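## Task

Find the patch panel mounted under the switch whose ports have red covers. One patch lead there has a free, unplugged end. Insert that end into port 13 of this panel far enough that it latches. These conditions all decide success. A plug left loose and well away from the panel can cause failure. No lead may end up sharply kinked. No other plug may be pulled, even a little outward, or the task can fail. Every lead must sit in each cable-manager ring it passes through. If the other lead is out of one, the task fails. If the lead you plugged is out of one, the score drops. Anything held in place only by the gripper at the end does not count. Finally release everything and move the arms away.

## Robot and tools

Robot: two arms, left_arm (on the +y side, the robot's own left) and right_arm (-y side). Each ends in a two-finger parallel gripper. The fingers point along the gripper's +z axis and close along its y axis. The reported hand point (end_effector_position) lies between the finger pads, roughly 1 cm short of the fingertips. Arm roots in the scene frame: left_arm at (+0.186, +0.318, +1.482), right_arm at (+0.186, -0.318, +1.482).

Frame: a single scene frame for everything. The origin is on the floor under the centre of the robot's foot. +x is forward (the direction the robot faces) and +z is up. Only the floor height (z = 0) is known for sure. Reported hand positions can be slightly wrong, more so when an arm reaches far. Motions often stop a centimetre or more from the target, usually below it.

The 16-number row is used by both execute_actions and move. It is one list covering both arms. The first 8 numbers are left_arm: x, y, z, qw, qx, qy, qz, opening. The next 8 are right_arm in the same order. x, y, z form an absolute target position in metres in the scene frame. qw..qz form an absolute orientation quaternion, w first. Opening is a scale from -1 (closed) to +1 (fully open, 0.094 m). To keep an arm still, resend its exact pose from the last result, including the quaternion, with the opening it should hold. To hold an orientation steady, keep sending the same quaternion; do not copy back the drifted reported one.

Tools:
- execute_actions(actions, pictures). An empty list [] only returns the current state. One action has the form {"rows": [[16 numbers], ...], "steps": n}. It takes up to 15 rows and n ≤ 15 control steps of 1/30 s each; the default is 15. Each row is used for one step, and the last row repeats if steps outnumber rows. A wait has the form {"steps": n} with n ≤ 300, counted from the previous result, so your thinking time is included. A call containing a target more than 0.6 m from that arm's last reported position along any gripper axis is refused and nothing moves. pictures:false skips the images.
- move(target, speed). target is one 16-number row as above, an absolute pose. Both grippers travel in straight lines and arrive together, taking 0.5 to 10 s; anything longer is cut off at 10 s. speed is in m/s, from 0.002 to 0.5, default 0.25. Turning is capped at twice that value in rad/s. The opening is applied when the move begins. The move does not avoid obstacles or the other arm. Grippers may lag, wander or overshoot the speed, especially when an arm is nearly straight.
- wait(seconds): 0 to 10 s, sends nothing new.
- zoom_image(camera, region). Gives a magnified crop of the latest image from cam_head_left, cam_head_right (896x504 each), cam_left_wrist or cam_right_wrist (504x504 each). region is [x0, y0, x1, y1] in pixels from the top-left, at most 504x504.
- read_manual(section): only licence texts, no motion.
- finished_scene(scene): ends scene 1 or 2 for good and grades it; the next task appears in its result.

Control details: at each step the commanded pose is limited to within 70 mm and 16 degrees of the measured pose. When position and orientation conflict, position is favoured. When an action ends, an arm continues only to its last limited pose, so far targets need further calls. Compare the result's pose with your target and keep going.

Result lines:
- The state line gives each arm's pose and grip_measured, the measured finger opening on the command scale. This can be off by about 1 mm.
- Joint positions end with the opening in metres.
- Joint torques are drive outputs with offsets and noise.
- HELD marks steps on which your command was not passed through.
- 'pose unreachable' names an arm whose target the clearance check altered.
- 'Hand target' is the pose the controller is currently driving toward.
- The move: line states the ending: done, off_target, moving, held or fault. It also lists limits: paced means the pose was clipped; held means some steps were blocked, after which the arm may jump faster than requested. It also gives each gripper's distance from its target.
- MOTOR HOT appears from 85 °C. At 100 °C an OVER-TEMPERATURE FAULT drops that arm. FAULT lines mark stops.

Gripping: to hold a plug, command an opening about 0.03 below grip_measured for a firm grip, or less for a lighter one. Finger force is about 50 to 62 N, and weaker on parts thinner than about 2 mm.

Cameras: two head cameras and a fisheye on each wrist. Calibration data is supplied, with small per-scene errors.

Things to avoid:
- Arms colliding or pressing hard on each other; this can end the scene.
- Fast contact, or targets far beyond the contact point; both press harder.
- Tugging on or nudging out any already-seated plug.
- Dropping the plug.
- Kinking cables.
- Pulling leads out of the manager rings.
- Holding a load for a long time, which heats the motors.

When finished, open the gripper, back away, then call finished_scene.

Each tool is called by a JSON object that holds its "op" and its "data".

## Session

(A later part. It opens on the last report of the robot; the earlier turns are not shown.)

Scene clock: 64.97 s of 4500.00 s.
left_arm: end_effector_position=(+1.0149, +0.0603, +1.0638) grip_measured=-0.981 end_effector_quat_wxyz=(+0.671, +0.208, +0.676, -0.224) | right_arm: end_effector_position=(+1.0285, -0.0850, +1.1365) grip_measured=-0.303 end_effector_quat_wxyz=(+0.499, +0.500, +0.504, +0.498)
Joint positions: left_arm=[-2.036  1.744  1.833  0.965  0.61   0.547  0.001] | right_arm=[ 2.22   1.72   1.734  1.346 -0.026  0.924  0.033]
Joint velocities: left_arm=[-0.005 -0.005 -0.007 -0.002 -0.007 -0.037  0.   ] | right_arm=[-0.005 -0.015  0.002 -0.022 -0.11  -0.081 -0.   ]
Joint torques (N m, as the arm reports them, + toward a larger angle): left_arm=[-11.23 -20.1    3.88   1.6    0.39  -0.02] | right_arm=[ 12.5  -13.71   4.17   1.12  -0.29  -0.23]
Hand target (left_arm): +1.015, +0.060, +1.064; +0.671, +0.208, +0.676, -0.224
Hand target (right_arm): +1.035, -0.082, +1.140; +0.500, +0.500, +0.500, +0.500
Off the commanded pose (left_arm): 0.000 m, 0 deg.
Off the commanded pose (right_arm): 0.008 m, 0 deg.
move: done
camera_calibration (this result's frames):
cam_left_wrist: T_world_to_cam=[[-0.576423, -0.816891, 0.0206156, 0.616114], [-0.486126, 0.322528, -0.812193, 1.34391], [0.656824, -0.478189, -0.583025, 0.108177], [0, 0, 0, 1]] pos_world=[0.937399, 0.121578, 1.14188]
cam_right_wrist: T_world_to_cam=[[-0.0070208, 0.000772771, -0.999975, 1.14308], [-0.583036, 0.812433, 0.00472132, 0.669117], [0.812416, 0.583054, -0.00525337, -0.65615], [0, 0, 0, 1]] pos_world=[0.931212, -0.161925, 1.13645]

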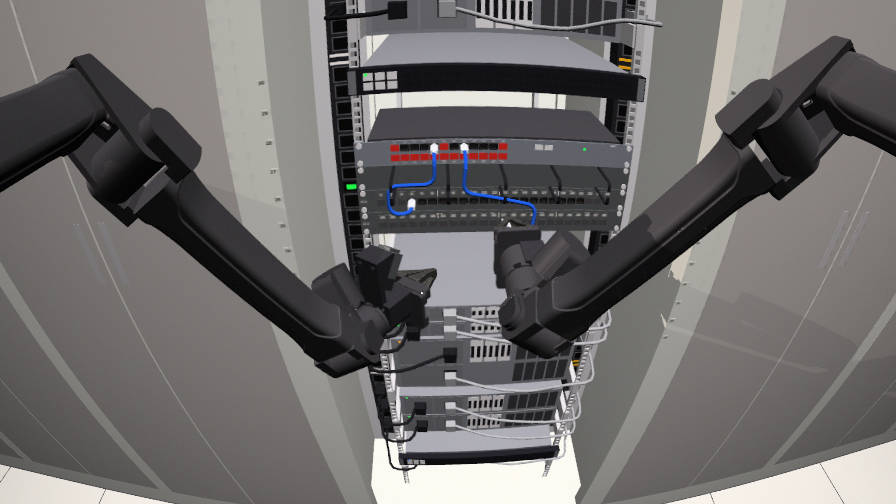

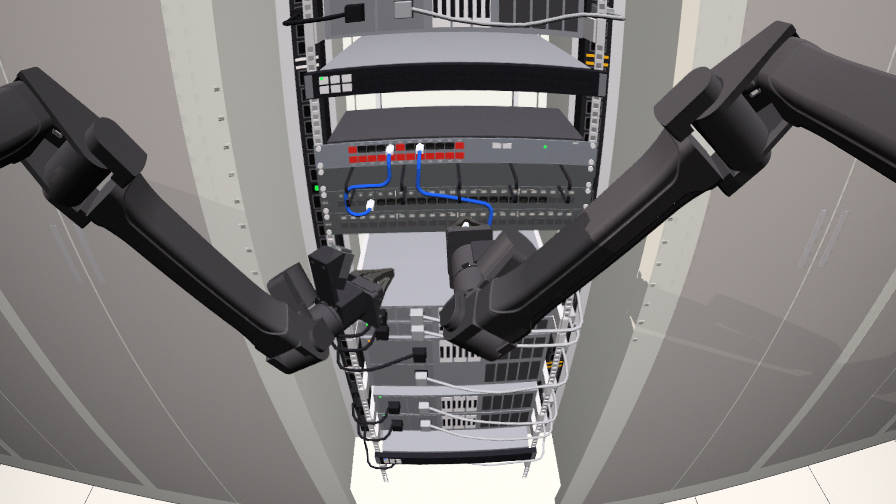

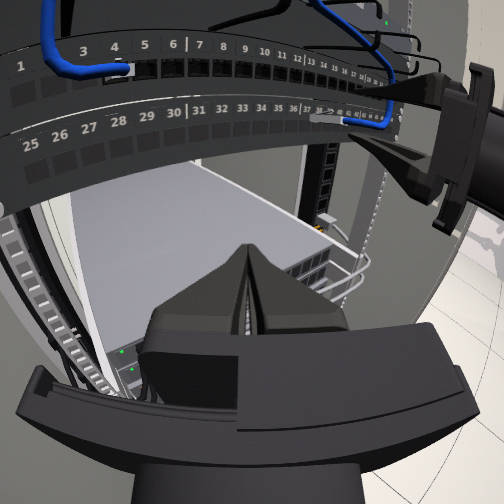

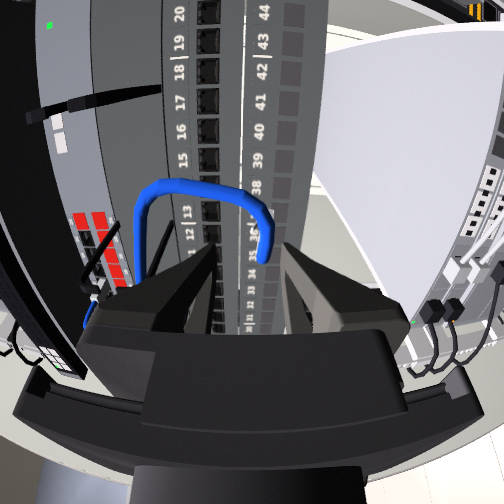

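{"op": "move", "data": {"target": [1.0149,0.0603,1.0638,0.671,0.208,0.676,-0.224,-1,1.043,-0.081,1.127,0.5,0.5,0.5,0.5,-0.3], "speed": 0.03}}

{"op": "zoom_image", "data": {"camera": "cam_left_wrist", "region": [280, 50, 420, 190]}}

{"op": "zoom_image", "data": {"camera": "cam_right_wrist", "region": [180, 170, 320, 310]}}

Scene clock: 67.40 s of 4500.00 s.
left_arm: end_effector_position=(+1.0149, +0.0603, +1.0638) grip_measured=-0.981 end_effector_quat_wxyz=(+0.671, +0.208, +0.676, -0.224) | right_arm: end_effector_position=(+1.0413, -0.0836, +1.1340) grip_measured=-0.303 end_effector_quat_wxyz=(+0.503, +0.499, +0.500, +0.498)
Joint positions: left_arm=[-2.036  1.744  1.833  0.965  0.61   0.547  0.001] | right_arm=[ 2.22   1.742  1.793  1.318 -0.026  0.924  0.033]
Joint velocities: left_arm=[-0.005 -0.005 -0.002  0.012 -0.037 -0.095 -0.   ] | right_arm=[-0.005 -0.005 -0.002 -0.002  0.11   0.051 -0.   ]
Joint torques (N m, as the arm reports them, + toward a larger angle): left_arm=[-11.05 -20.1    3.85   1.61   0.4   -0.01] | right_arm=[ 11.8  -12.92   4.74   1.1   -0.37  -0.13]
Hand target (left_arm): +1.015, +0.060, +1.064; +0.671, +0.208, +0.676, -0.224
Hand target (right_arm): +1.043, -0.081, +1.127; +0.500, +0.500, +0.500, +0.500
Off the commanded pose (left_arm): 0.000 m, 0 deg.
Off the commanded pose (right_arm): 0.008 m, 0 deg.
move: done
camera_calibration (this result's frames):
cam_left_wrist: T_world_to_cam=[[-0.576423, -0.816891, 0.0206156, 0.616114], [-0.486126, 0.322528, -0.812193, 1.34391], [0.656824, -0.478189, -0.583025, 0.108177], [0, 0, 0, 1]] pos_world=[0.937399, 0.121578, 1.14188]
cam_right_wrist: T_world_to_cam=[[0.000315803, 0.0005338, -1, 1.13306], [-0.578597, 0.815614, 0.000252652, 0.676133], [0.815614, 0.578597, 0.000566428, -0.677645], [0, 0, 0, 1]] pos_world=[0.943547, -0.159985, 1.13327]

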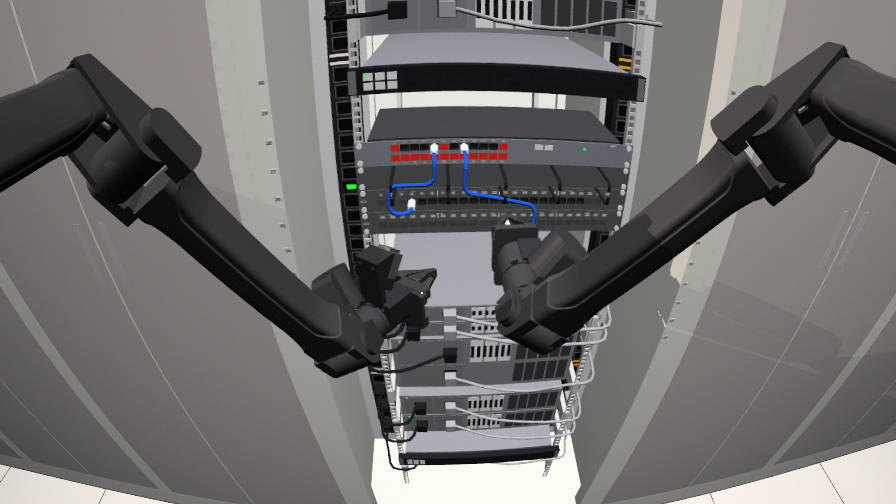

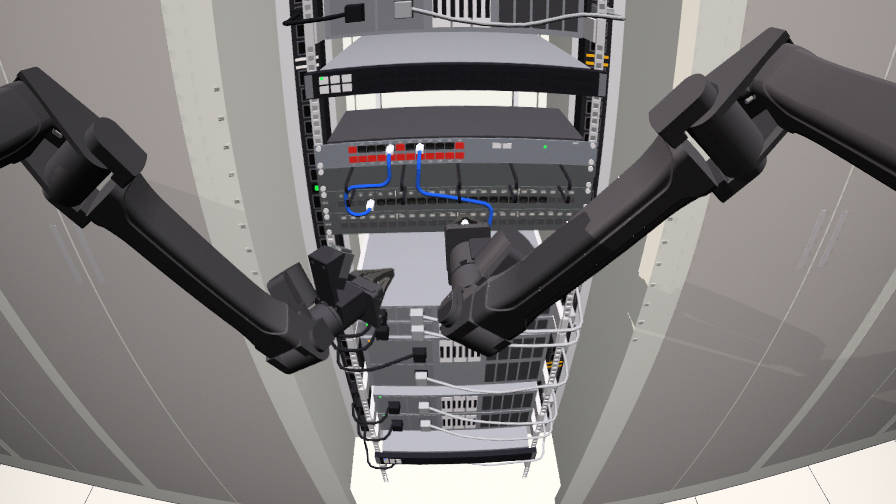

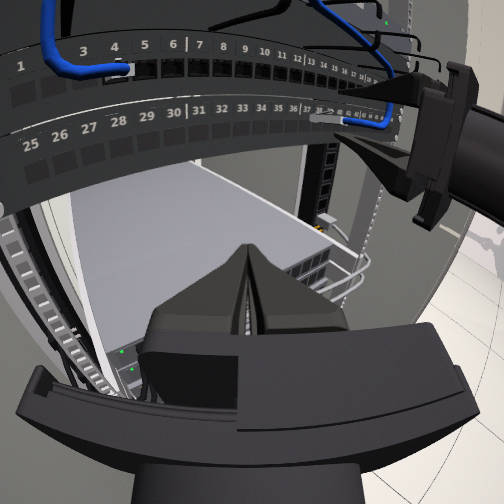

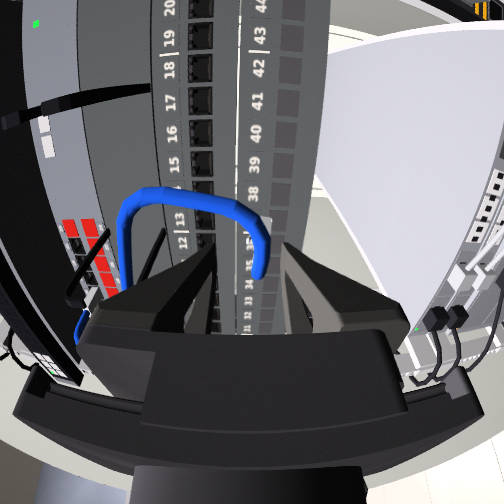

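Region (280, 50, 420, 190) of cam_left_wrist's 504x504 image, scaled by 3.600, with more detail than that image has.

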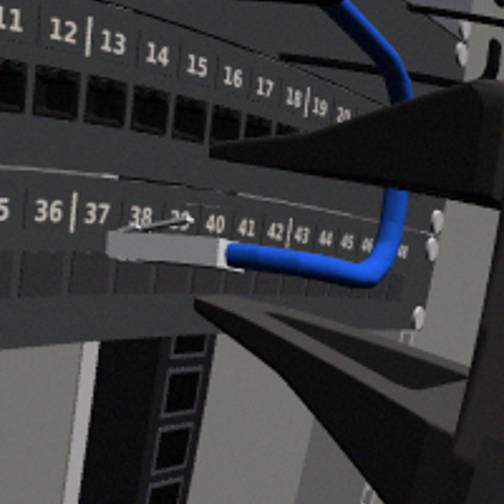

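Region (180, 170, 320, 310) of cam_right_wrist's 504x504 image, scaled by 3.600, with more detail than that image has.

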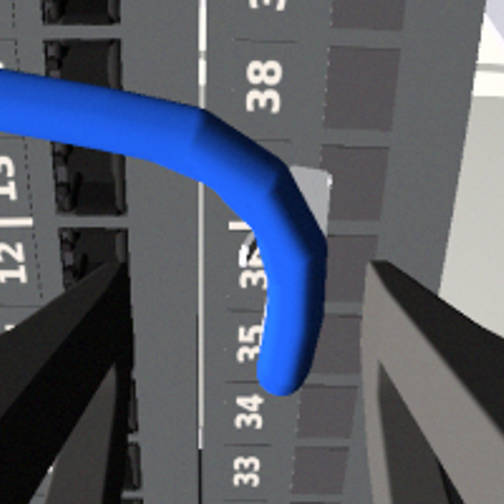

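{"op": "execute_actions", "data": {"actions": [{"rows":[[1.0149,0.0603,1.0638,0.671,0.208,0.676,-0.224,-1,1.045,-0.082,1.125,0.5,0.5,0.5,0.5,-0.4],[1.0149,0.0603,1.0638,0.671,0.208,0.676,-0.224,-1,1.047,-0.083,1.122,0.5,0.5,0.5,0.5,-0.45],[1.0149,0.0603,1.0638,0.671,0.208,0.676,-0.224,-1,1.047,-0.083,1.122,0.5,0.5,0.5,0.5,-0.5],[1.0149,0.0603,1.0638,0.671,0.208,0.676,-0.224,-1,1.047,-0.083,1.122,0.5,0.5,0.5,0.5,-0.55]],"steps":15}]}}

{"op": "zoom_image", "data": {"camera": "cam_left_wrist", "region": [290, 70, 390, 170]}}

{"op": "zoom_image", "data": {"camera": "cam_head_left", "region": [470, 180, 550, 240]}}

Scene clock: 72.23 s of 4500.00 s.
left_arm: end_effector_position=(+1.0149, +0.0603, +1.0638) grip_measured=-0.981 end_effector_quat_wxyz=(+0.671, +0.208, +0.676, -0.224) | right_arm: end_effector_position=(+1.0458, -0.0827, +1.1326) grip_measured=-0.547 end_effector_quat_wxyz=(+0.502, +0.500, +0.499, +0.499)
Joint positions: left_arm=[-2.036  1.744  1.833  0.965  0.61   0.547  0.001] | right_arm=[ 2.22   1.751  1.816  1.305 -0.026  0.929  0.021]
Joint velocities: left_arm=[ 0.005 -0.024 -0.022 -0.012 -0.037  0.007 -0.001] | right_arm=[ 0.005 -0.005 -0.012  0.017 -0.037 -0.007 -0.   ]
Joint torques (N m, as the arm reports them, + toward a larger angle): left_arm=[-10.91 -20.3    3.92   1.65   0.4   -0.01] | right_arm=[ 11.14 -12.69   4.92   1.07  -0.41  -0.12]
Hand target (left_arm): +1.015, +0.060, +1.064; +0.671, +0.208, +0.676, -0.224
Hand target (right_arm): +1.047, -0.083, +1.122; +0.500, +0.500, +0.500, +0.500
Off the commanded pose (left_arm): 0.000 m, 0 deg.
Off the commanded pose (right_arm): 0.011 m, 0 deg.
Steps of this call (steps 1 to 90: nothing new was sent; then 1.33 s passed at rest; steps 91 to 105: all 15 steps of this action). Readings (end_effector_position):
91: left_arm (+1.0149, +0.0603, +1.0638) | right_arm (+1.0414, -0.0835, +1.1338)
92: left_arm (+1.0149, +0.0603, +1.0638) | right_arm (+1.0422, -0.0833, +1.1335)
94: left_arm (+1.0149, +0.0603, +1.0638) | right_arm (+1.0444, -0.0829, +1.1329)
98: left_arm (+1.0149, +0.0603, +1.0638) | right_arm (+1.0458, -0.0828, +1.1327)
105: the state above
camera_calibration (this result's frames):
cam_left_wrist: T_world_to_cam=[[-0.576423, -0.816891, 0.0206156, 0.616114], [-0.486126, 0.322528, -0.812193, 1.34391], [0.656824, -0.478189, -0.583025, 0.108177], [0, 0, 0, 1]] pos_world=[0.937399, 0.121578, 1.14188]
cam_right_wrist: T_world_to_cam=[[0.00155861, 0.00544918, -0.999984, 1.13078], [-0.577861, 0.816127, 0.00354662, 0.673619], [0.816133, 0.577847, 0.00442089, -0.686832], [0, 0, 0, 1]] pos_world=[0.948042, -0.159037, 1.13141]

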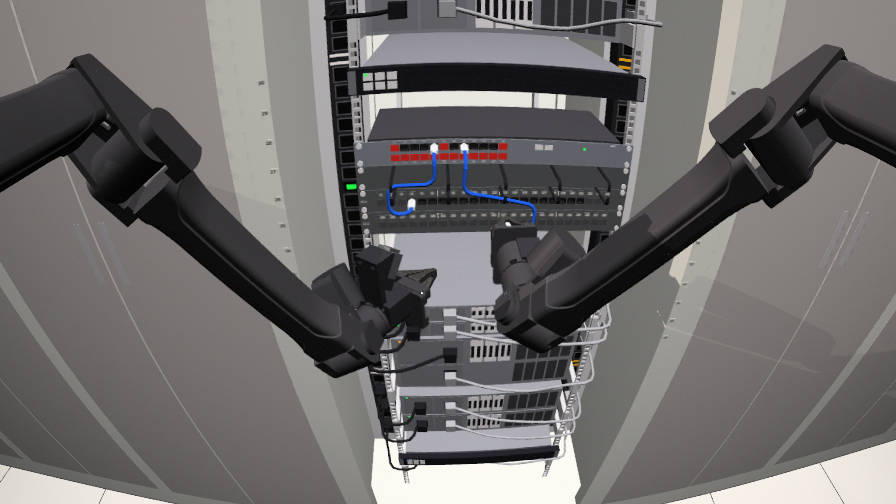

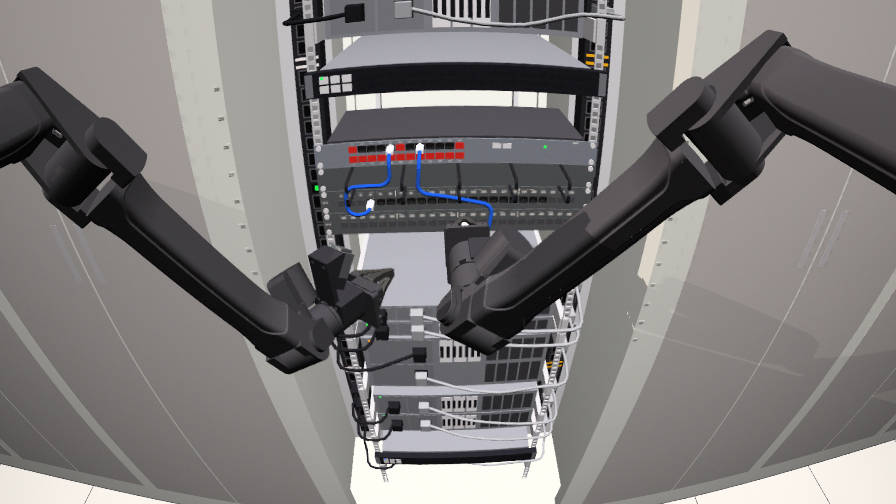

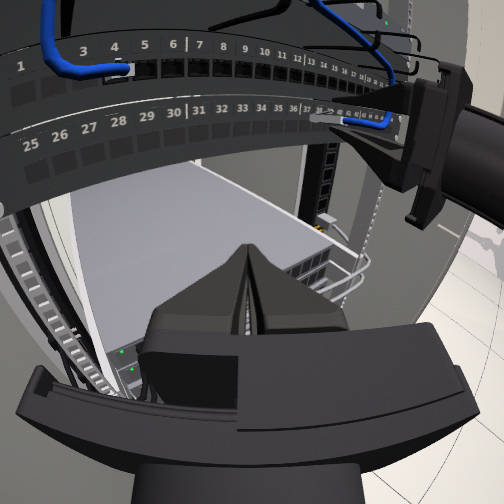

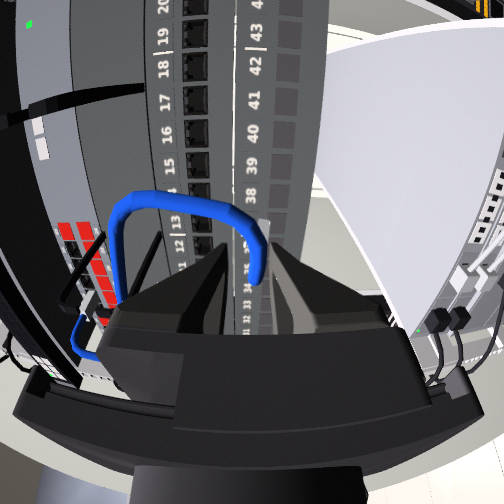

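Region (290, 70, 390, 170) of cam_left_wrist's 504x504 image, scaled by 5.040, with more detail than that image has.

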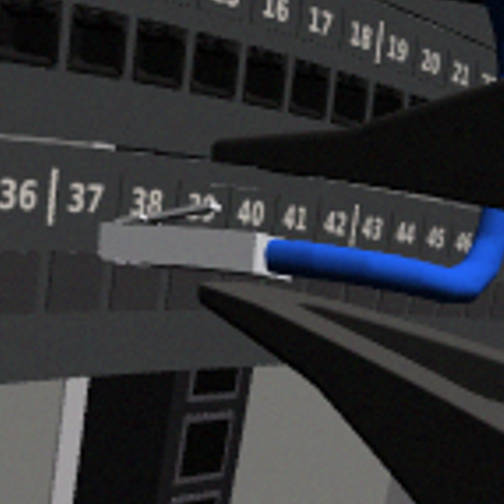

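Region (470, 180, 550, 240) of cam_head_left's 896x504 image, scaled by 6.300, with more detail than that image has; it fills the top 378 rows of this view, and the rest is white.

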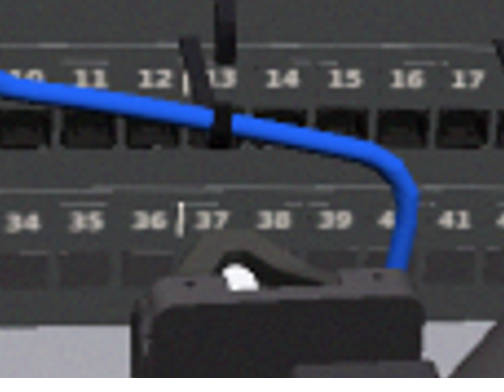

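{"op": "execute_actions", "data": {"actions": [{"rows":[[1.0149,0.0603,1.0638,0.671,0.208,0.676,-0.224,-1,1.047,-0.083,1.122,0.5,0.5,0.5,0.5,-0.6],[1.0149,0.0603,1.0638,0.671,0.208,0.676,-0.224,-1,1.047,-0.083,1.122,0.5,0.5,0.5,0.5,-0.64],[1.0149,0.0603,1.0638,0.671,0.208,0.676,-0.224,-1,1.047,-0.083,1.122,0.5,0.5,0.5,0.5,-0.68],[1.0149,0.0603,1.0638,0.671,0.208,0.676,-0.224,-1,1.047,-0.083,1.122,0.5,0.5,0.5,0.5,-0.71],[1.0149,0.0603,1.0638,0.671,0.208,0.676,-0.224,-1,1.047,-0.083,1.122,0.5,0.5,0.5,0.5,-0.74],[1.0149,0.0603,1.0638,0.671,0.208,0.676,-0.224,-1,1.047,-0.083,1.122,0.5,0.5,0.5,0.5,-0.77],[1.0149,0.0603,1.0638,0.671,0.208,0.676,-0.224,-1,1.047,-0.083,1.122,0.5,0.5,0.5,0.5,-0.79],[1.0149,0.0603,1.0638,0.671,0.208,0.676,-0.224,-1,1.047,-0.083,1.122,0.5,0.5,0.5,0.5,-0.81],[1.0149,0.0603,1.0638,0.671,0.208,0.676,-0.224,-1,1.047,-0.083,1.122,0.5,0.5,0.5,0.5,-0.83],[1.0149,0.0603,1.0638,0.671,0.208,0.676,-0.224,-1,1.047,-0.083,1.122,0.5,0.5,0.5,0.5,-0.85]],"steps":15}]}}

{"op": "zoom_image", "data": {"camera": "cam_left_wrist", "region": [290, 70, 390, 170]}}

{"op": "zoom_image", "data": {"camera": "cam_head_left", "region": [470, 180, 550, 240]}}

Scene clock: 75.43 s of 4500.00 s.
left_arm: end_effector_position=(+1.0149, +0.0603, +1.0638) grip_measured=-0.981 end_effector_quat_wxyz=(+0.671, +0.208, +0.676, -0.224) | right_arm: end_effector_position=(+1.0455, -0.0824, +1.1322) grip_measured=-0.845 end_effector_quat_wxyz=(+0.501, +0.501, +0.499, +0.500)
Joint positions: left_arm=[-2.036  1.744  1.833  0.965  0.61   0.547  0.001] | right_arm=[ 2.22   1.752  1.816  1.305 -0.026  0.93   0.007]
Joint velocities: left_arm=[-0.005 -0.015 -0.002 -0.002  0.007 -0.051  0.001] | right_arm=[-0.005 -0.005 -0.012  0.017  0.007 -0.051 -0.001]
Joint torques (N m, as the arm reports them, + toward a larger angle): left_arm=[-10.91 -20.12   3.89   1.7    0.4   -0.01] | right_arm=[ 10.97 -12.82   4.88   1.08  -0.43  -0.11]
Hand target (left_arm): +1.015, +0.060, +1.064; +0.671, +0.208, +0.676, -0.224
Hand target (right_arm): +1.047, -0.083, +1.122; +0.500, +0.500, +0.500, +0.500
Off the commanded pose (left_arm): 0.000 m, 0 deg.
Off the commanded pose (right_arm): 0.010 m, 0 deg.
Steps of this call (steps 1 to 81: nothing new was sent; steps 82 to 96: all 15 steps of this action). Readings (end_effector_position):
82: left_arm (+1.0149, +0.0603, +1.0638) | right_arm (+1.0458, -0.0827, +1.1326)
83: left_arm (+1.0149, +0.0603, +1.0638) | right_arm (+1.0458, -0.0827, +1.1326)
85: left_arm (+1.0149, +0.0603, +1.0638) | right_arm (+1.0457, -0.0826, +1.1324)
89: left_arm (+1.0149, +0.0603, +1.0638) | right_arm (+1.0457, -0.0826, +1.1324)
96: the state above
camera_calibration (this result's frames):
cam_left_wrist: T_world_to_cam=[[-0.576423, -0.816891, 0.0206156, 0.616114], [-0.486126, 0.322528, -0.812193, 1.34391], [0.656824, -0.478189, -0.583025, 0.108177], [0, 0, 0, 1]] pos_world=[0.937399, 0.121578, 1.14188]
cam_right_wrist: T_world_to_cam=[[0.000949164, 0.00661559, -0.999978, 1.13107], [-0.578233, 0.815857, 0.00484865, 0.672048], [0.815871, 0.578215, 0.00459974, -0.686659], [0, 0, 0, 1]] pos_world=[0.947752, -0.158741, 1.13094]

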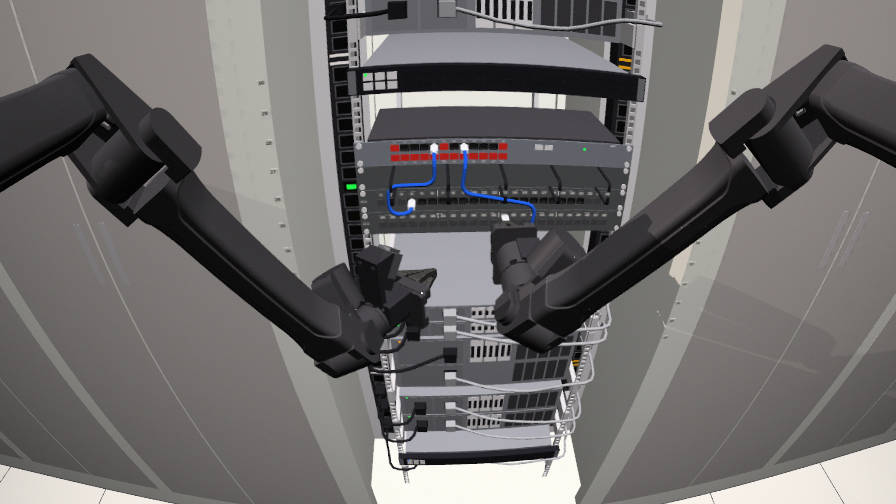

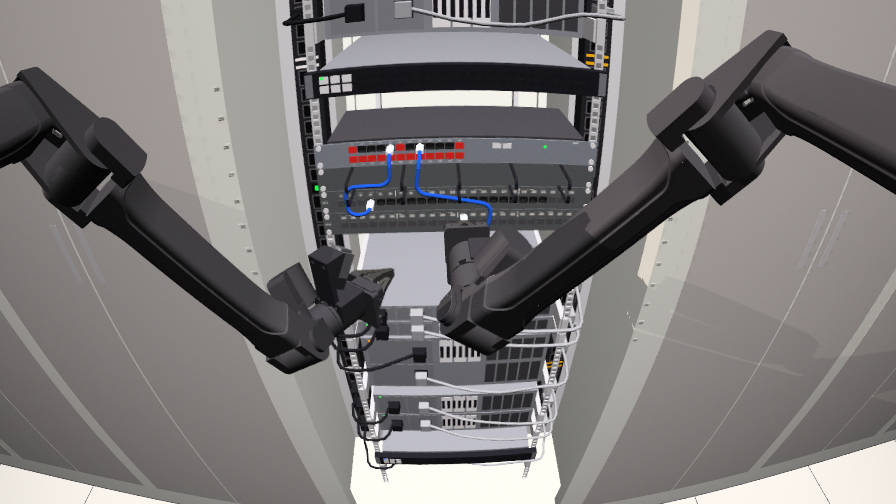

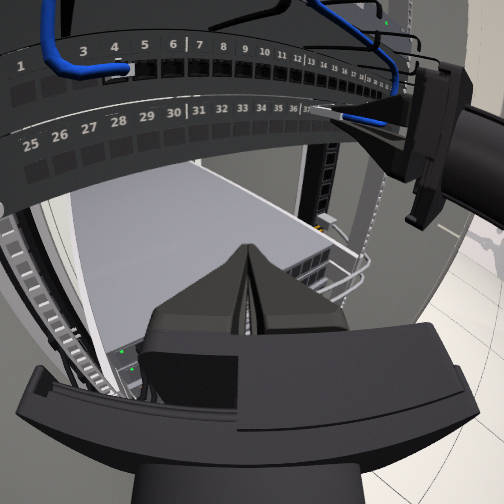

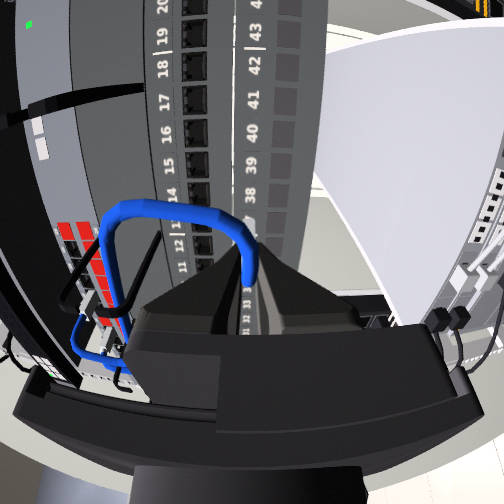

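Region (290, 70, 390, 170) of cam_left_wrist's 504x504 image, scaled by 5.040, with more detail than that image has.

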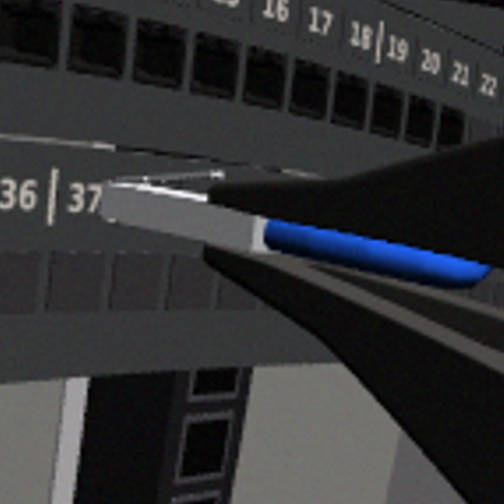

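Region (470, 180, 550, 240) of cam_head_left's 896x504 image, scaled by 6.300, with more detail than that image has; it fills the top 378 rows of this view, and the rest is white.

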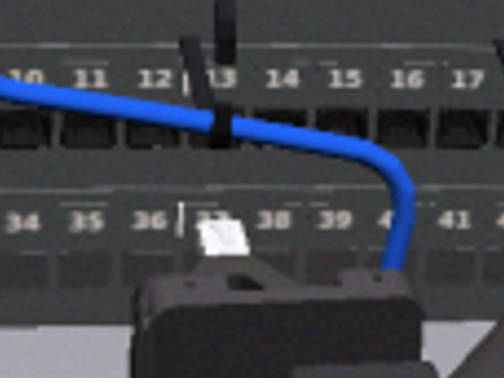

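{"op": "move", "data": {"target": [1.0149,0.0603,1.0638,0.671,0.208,0.676,-0.224,-1,1.048,-0.088,1.184,0.5,0.5,0.5,0.5,-0.885], "speed": 0.03}}

{"op": "zoom_image", "data": {"camera": "cam_left_wrist", "region": [280, 20, 400, 140]}}

{"op": "zoom_image", "data": {"camera": "cam_right_wrist", "region": [180, 150, 320, 290]}}

Scene clock: 79.43 s of 4500.00 s.
left_arm: end_effector_position=(+1.0149, +0.0603, +1.0638) grip_measured=-0.981 end_effector_quat_wxyz=(+0.671, +0.208, +0.676, -0.224) | right_arm: end_effector_position=(+1.0338, -0.0842, +1.1530) grip_measured=-0.868 end_effector_quat_wxyz=(+0.490, +0.500, +0.516, +0.494)
Joint positions: left_arm=[-2.036  1.744  1.833  0.965  0.61   0.547  0.001] | right_arm=[ 2.241  1.669  1.691  1.305 -0.019  0.897  0.006]
Joint velocities: left_arm=[ 0.005 -0.005 -0.002  0.007 -0.051 -0.051  0.   ] | right_arm=[ 0.005 -0.005  0.002 -0.007  0.022 -0.022 -0.   ]
Joint torques (N m, as the arm reports them, + toward a larger angle): left_arm=[-11.06 -20.04   3.87   1.63   0.41  -0.01] | right_arm=[ 14.31 -16.36   2.37   1.72  -0.25  -0.37]
Hand target (left_arm): +1.015, +0.060, +1.064; +0.671, +0.208, +0.676, -0.224
Hand target (right_arm): +1.047, -0.090, +1.183; +0.500, +0.500, +0.500, +0.500
Off the commanded pose (left_arm): 0.000 m, 0 deg.
Off the commanded pose (right_arm): 0.034 m, 2 deg.
move: off_target (right_arm)
camera_calibration (this result's frames):
cam_left_wrist: T_world_to_cam=[[-0.576423, -0.816891, 0.0206156, 0.616114], [-0.486126, 0.322528, -0.812193, 1.34391], [0.656824, -0.478189, -0.583025, 0.108177], [0, 0, 0, 1]] pos_world=[0.937399, 0.121578, 1.14188]
cam_right_wrist: T_world_to_cam=[[-0.0332438, -0.00469099, -0.999436, 1.18563], [-0.596514, 0.802442, 0.0160752, 0.67144], [0.801914, 0.596712, -0.0294745, -0.620895], [0, 0, 0, 1]] pos_world=[0.937842, -0.162735, 1.15587]

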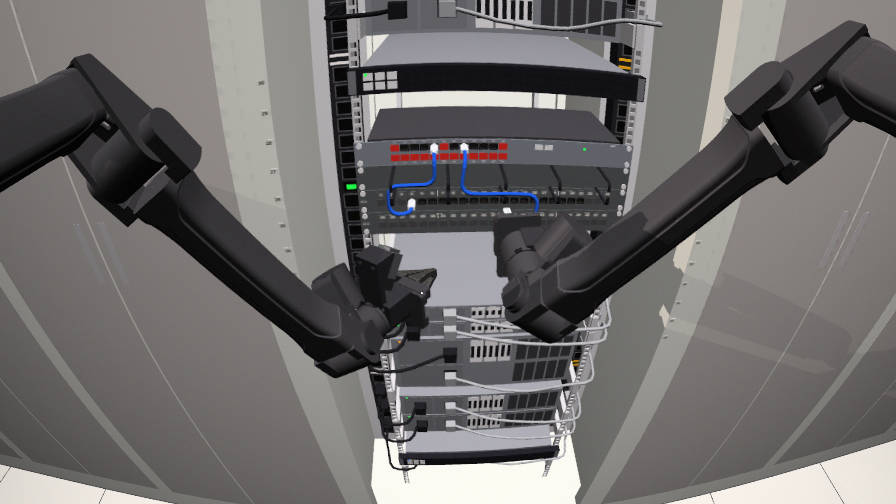

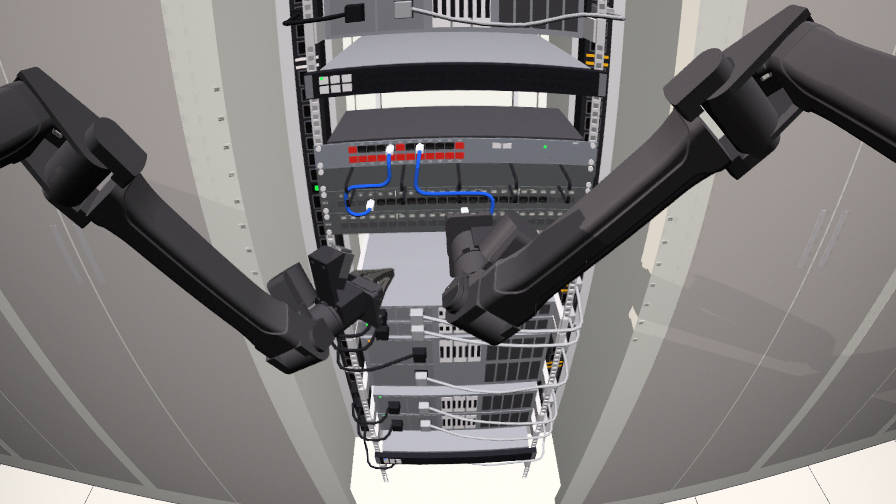

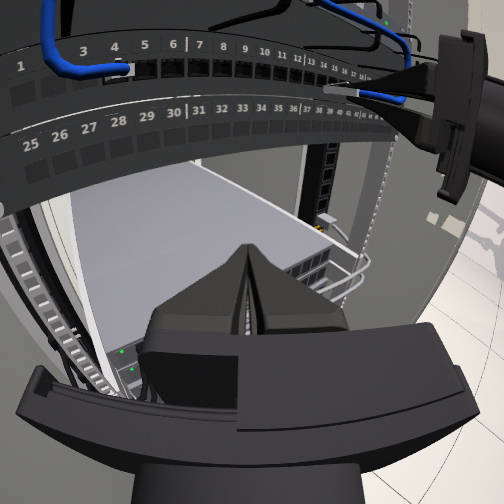

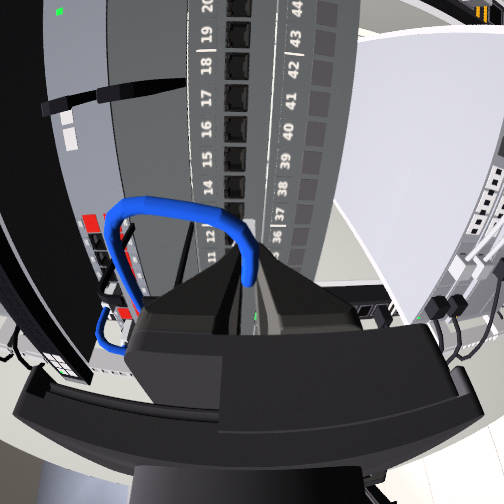

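Region (280, 20, 400, 140) of cam_left_wrist's 504x504 image, scaled by 4.200, with more detail than that image has.

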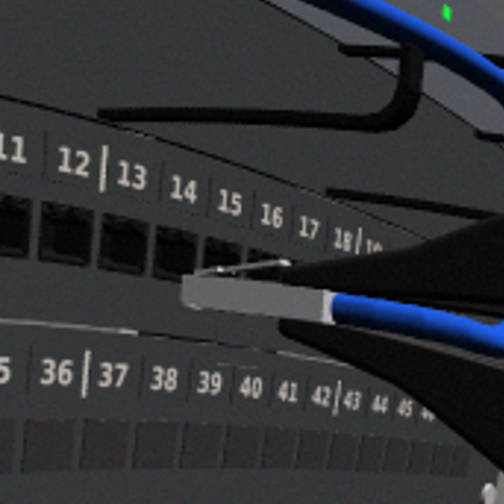

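Region (180, 150, 320, 290) of cam_right_wrist's 504x504 image, scaled by 3.600, with more detail than that image has.

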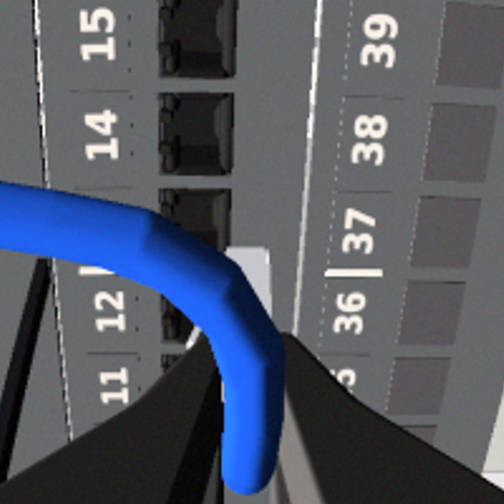

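{"op": "zoom_image", "data": {"camera": "cam_head_left", "region": [455, 150, 555, 225]}}

{"op": "zoom_image", "data": {"camera": "cam_left_wrist", "region": [300, 0, 440, 110]}}

Region (455, 150, 555, 225) of cam_head_left's 896x504 image, scaled by 5.040, with more detail than that image has; it fills the top 378 rows of this view, and the rest is white.

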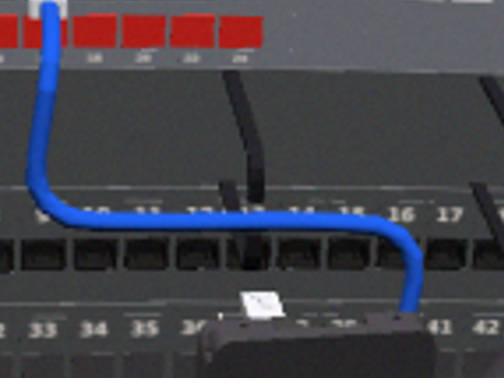

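Region (300, 0, 440, 110) of cam_left_wrist's 504x504 image, scaled by 3.600, with more detail than that image has; it fills the top 396 rows of this view, and the rest is white.

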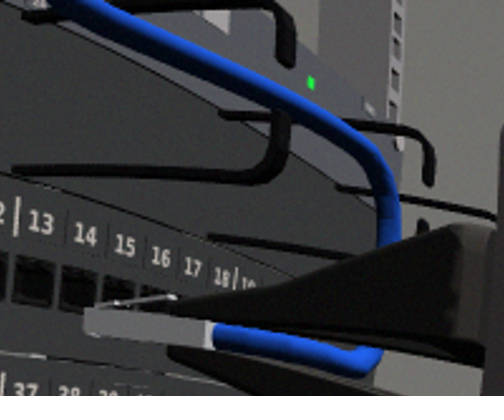

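{"op": "move", "data": {"target": [1.0149,0.0603,1.0638,0.671,0.208,0.676,-0.224,-1,1.049,-0.0695,1.160,0.5,0.5,0.5,0.5,-0.9], "speed": 0.02}}

{"op": "zoom_image", "data": {"camera": "cam_left_wrist", "region": [280, 0, 410, 130]}}

{"op": "zoom_image", "data": {"camera": "cam_right_wrist", "region": [200, 170, 290, 260]}}

{"op": "zoom_image", "data": {"camera": "cam_head_left", "region": [455, 150, 555, 225]}}

Scene clock: 84.23 s of 4500.00 s.
left_arm: end_effector_position=(+1.0149, +0.0603, +1.0638) grip_measured=-0.981 end_effector_quat_wxyz=(+0.671, +0.208, +0.676, -0.224) | right_arm: end_effector_position=(+1.0453, -0.0855, +1.1545) grip_measured=-0.872 end_effector_quat_wxyz=(+0.501, +0.499, +0.505, +0.495)
Joint positions: left_arm=[-2.036  1.744  1.833  0.965  0.61   0.547  0.001] | right_arm=[ 2.241  1.692  1.747  1.305 -0.019  0.896  0.006]
Joint velocities: left_arm=[-0.005  0.005  0.002 -0.007  0.037  0.066 -0.   ] | right_arm=[-0.015  0.005 -0.002 -0.007  0.022 -0.037  0.   ]
Joint torques (N m, as the arm reports them, + toward a larger angle): left_arm=[-10.9  -20.15   3.87   1.62   0.39  -0.03] | right_arm=[ 14.54 -12.98   4.87   1.25  -0.26  -0.36]
Hand target (left_arm): +1.015, +0.060, +1.064; +0.671, +0.208, +0.676, -0.224
Hand target (right_arm): +1.048, -0.070, +1.161; +0.500, +0.500, +0.500, +0.500
Off the commanded pose (left_arm): 0.000 m, 0 deg.
Off the commanded pose (right_arm): 0.017 m, 1 deg.
After step 90, 0.43 s passed at rest.
move: off_target (right_arm)
camera_calibration (this result's frames):
cam_left_wrist: T_world_to_cam=[[-0.576423, -0.816891, 0.0206156, 0.616114], [-0.486126, 0.322528, -0.812193, 1.34391], [0.656824, -0.478189, -0.583025, 0.108177], [0, 0, 0, 1]] pos_world=[0.937399, 0.121578, 1.14188]
cam_right_wrist: T_world_to_cam=[[-0.00772172, -0.00582632, -0.999953, 1.1614], [-0.58067, 0.814139, -0.000259671, 0.682594], [0.814102, 0.580641, -0.00966972, -0.666245], [0, 0, 0, 1]] pos_world=[0.947722, -0.162111, 1.15508]

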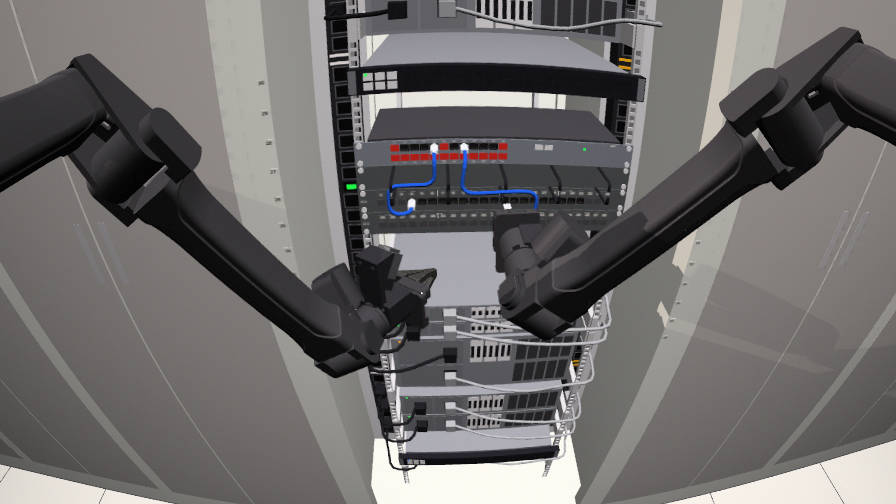

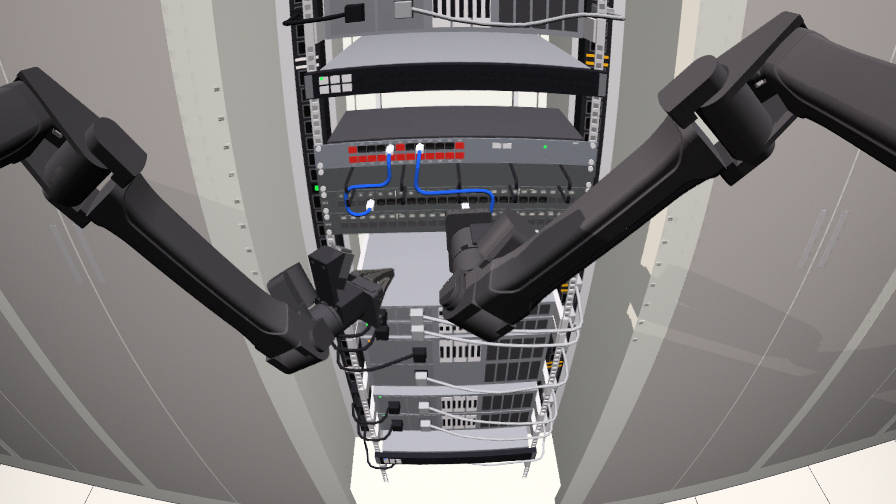

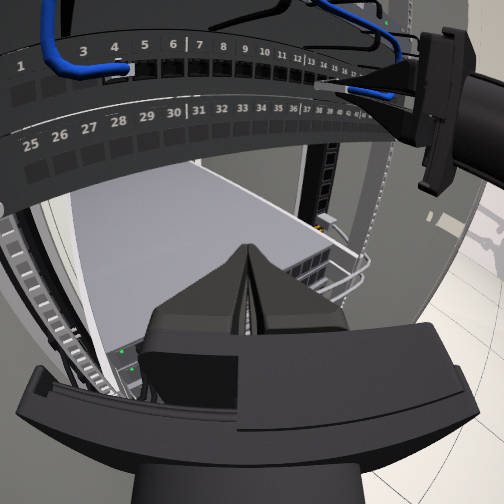

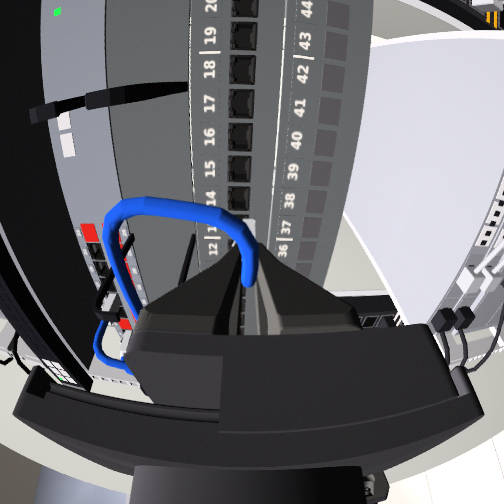

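Region (280, 0, 410, 130) of cam_left_wrist's 504x504 image, scaled by 3.877, with more detail than that image has.

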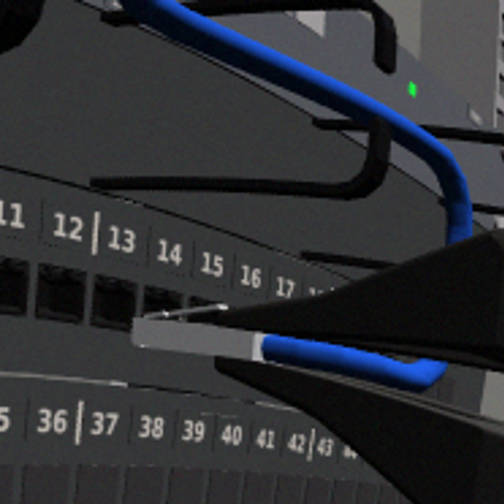

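Region (200, 170, 290, 260) of cam_right_wrist's 504x504 image, scaled by 5.600, with more detail than that image has.

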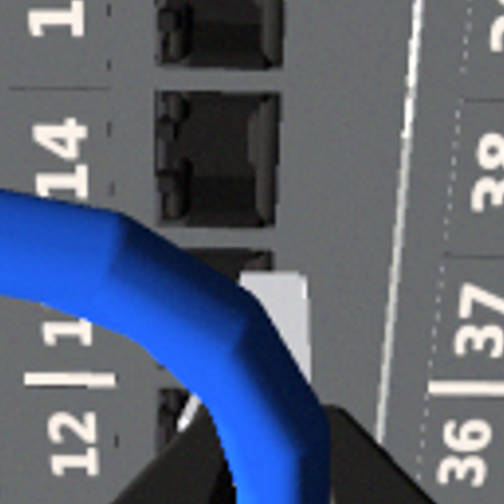

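Region (455, 150, 555, 225) of cam_head_left's 896x504 image, scaled by 5.040, with more detail than that image has; it fills the top 378 rows of this view, and the rest is white.

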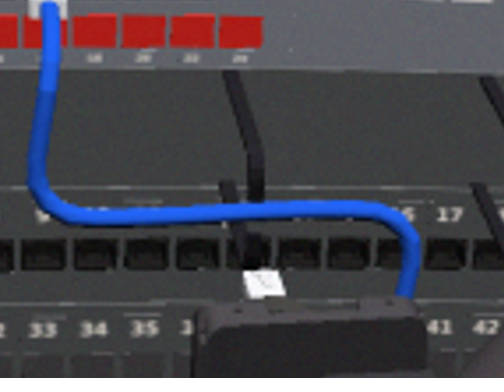

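{"op": "execute_actions", "data": {"actions": [{"rows":[[1.0149,0.0603,1.0638,0.671,0.208,0.676,-0.224,-1,1.050,-0.069,1.1615,0.497,0.503,0.497,0.503,-0.9],[1.0149,0.0603,1.0638,0.671,0.208,0.676,-0.224,-1,1.051,-0.0685,1.163,0.494,0.506,0.494,0.506,-0.9],[1.0149,0.0603,1.0638,0.671,0.208,0.676,-0.224,-1,1.0525,-0.0677,1.1645,0.49,0.51,0.49,0.51,-0.9]],"steps":15}], "pictures": false}}

Scene clock: 87.67 s of 4500.00 s.
left_arm: end_effector_position=(+1.0149, +0.0603, +1.0638) grip_measured=-0.981 end_effector_quat_wxyz=(+0.671, +0.208, +0.676, -0.224) | right_arm: end_effector_position=(+1.0478, -0.0825, +1.1586) grip_measured=-0.872 end_effector_quat_wxyz=(+0.499, +0.503, +0.500, +0.499)
Joint positions: left_arm=[-2.036  1.744  1.833  0.965  0.61   0.547  0.001] | right_arm=[ 2.251  1.692  1.753  1.301 -0.017  0.903  0.006]
Joint velocities: left_arm=[ 0.005 -0.005 -0.002  0.012 -0.022  0.022 -0.001] | right_arm=[-0.024 -0.015 -0.007 -0.002  0.007 -0.066  0.   ]
Joint torques (N m, as the arm reports them, + toward a larger angle): left_arm=[-11.11 -20.21   3.9    1.58   0.4   -0.03] | right_arm=[ 14.27 -12.93   4.68   1.11  -0.24  -0.12]
Hand target (left_arm): +1.015, +0.060, +1.064; +0.671, +0.208, +0.676, -0.224
Hand target (right_arm): +1.052, -0.069, +1.165; +0.490, +0.510, +0.490, +0.510
Off the commanded pose (left_arm): 0.000 m, 0 deg.
Off the commanded pose (right_arm): 0.017 m, 2 deg.
Steps of this call (steps 1 to 88: nothing new was sent; steps 89 to 103: all 15 steps of this action). Readings (end_effector_position):
89: left_arm (+1.0149, +0.0603, +1.0638) | right_arm (+1.0453, -0.0855, +1.1545)
90: left_arm (+1.0149, +0.0603, +1.0638) | right_arm (+1.0453, -0.0854, +1.1546)
92: left_arm (+1.0149, +0.0603, +1.0638) | right_arm (+1.0454, -0.0846, +1.1551)
96: left_arm (+1.0149, +0.0603, +1.0638) | right_arm (+1.0468, -0.0827, +1.1575)
103: the state above


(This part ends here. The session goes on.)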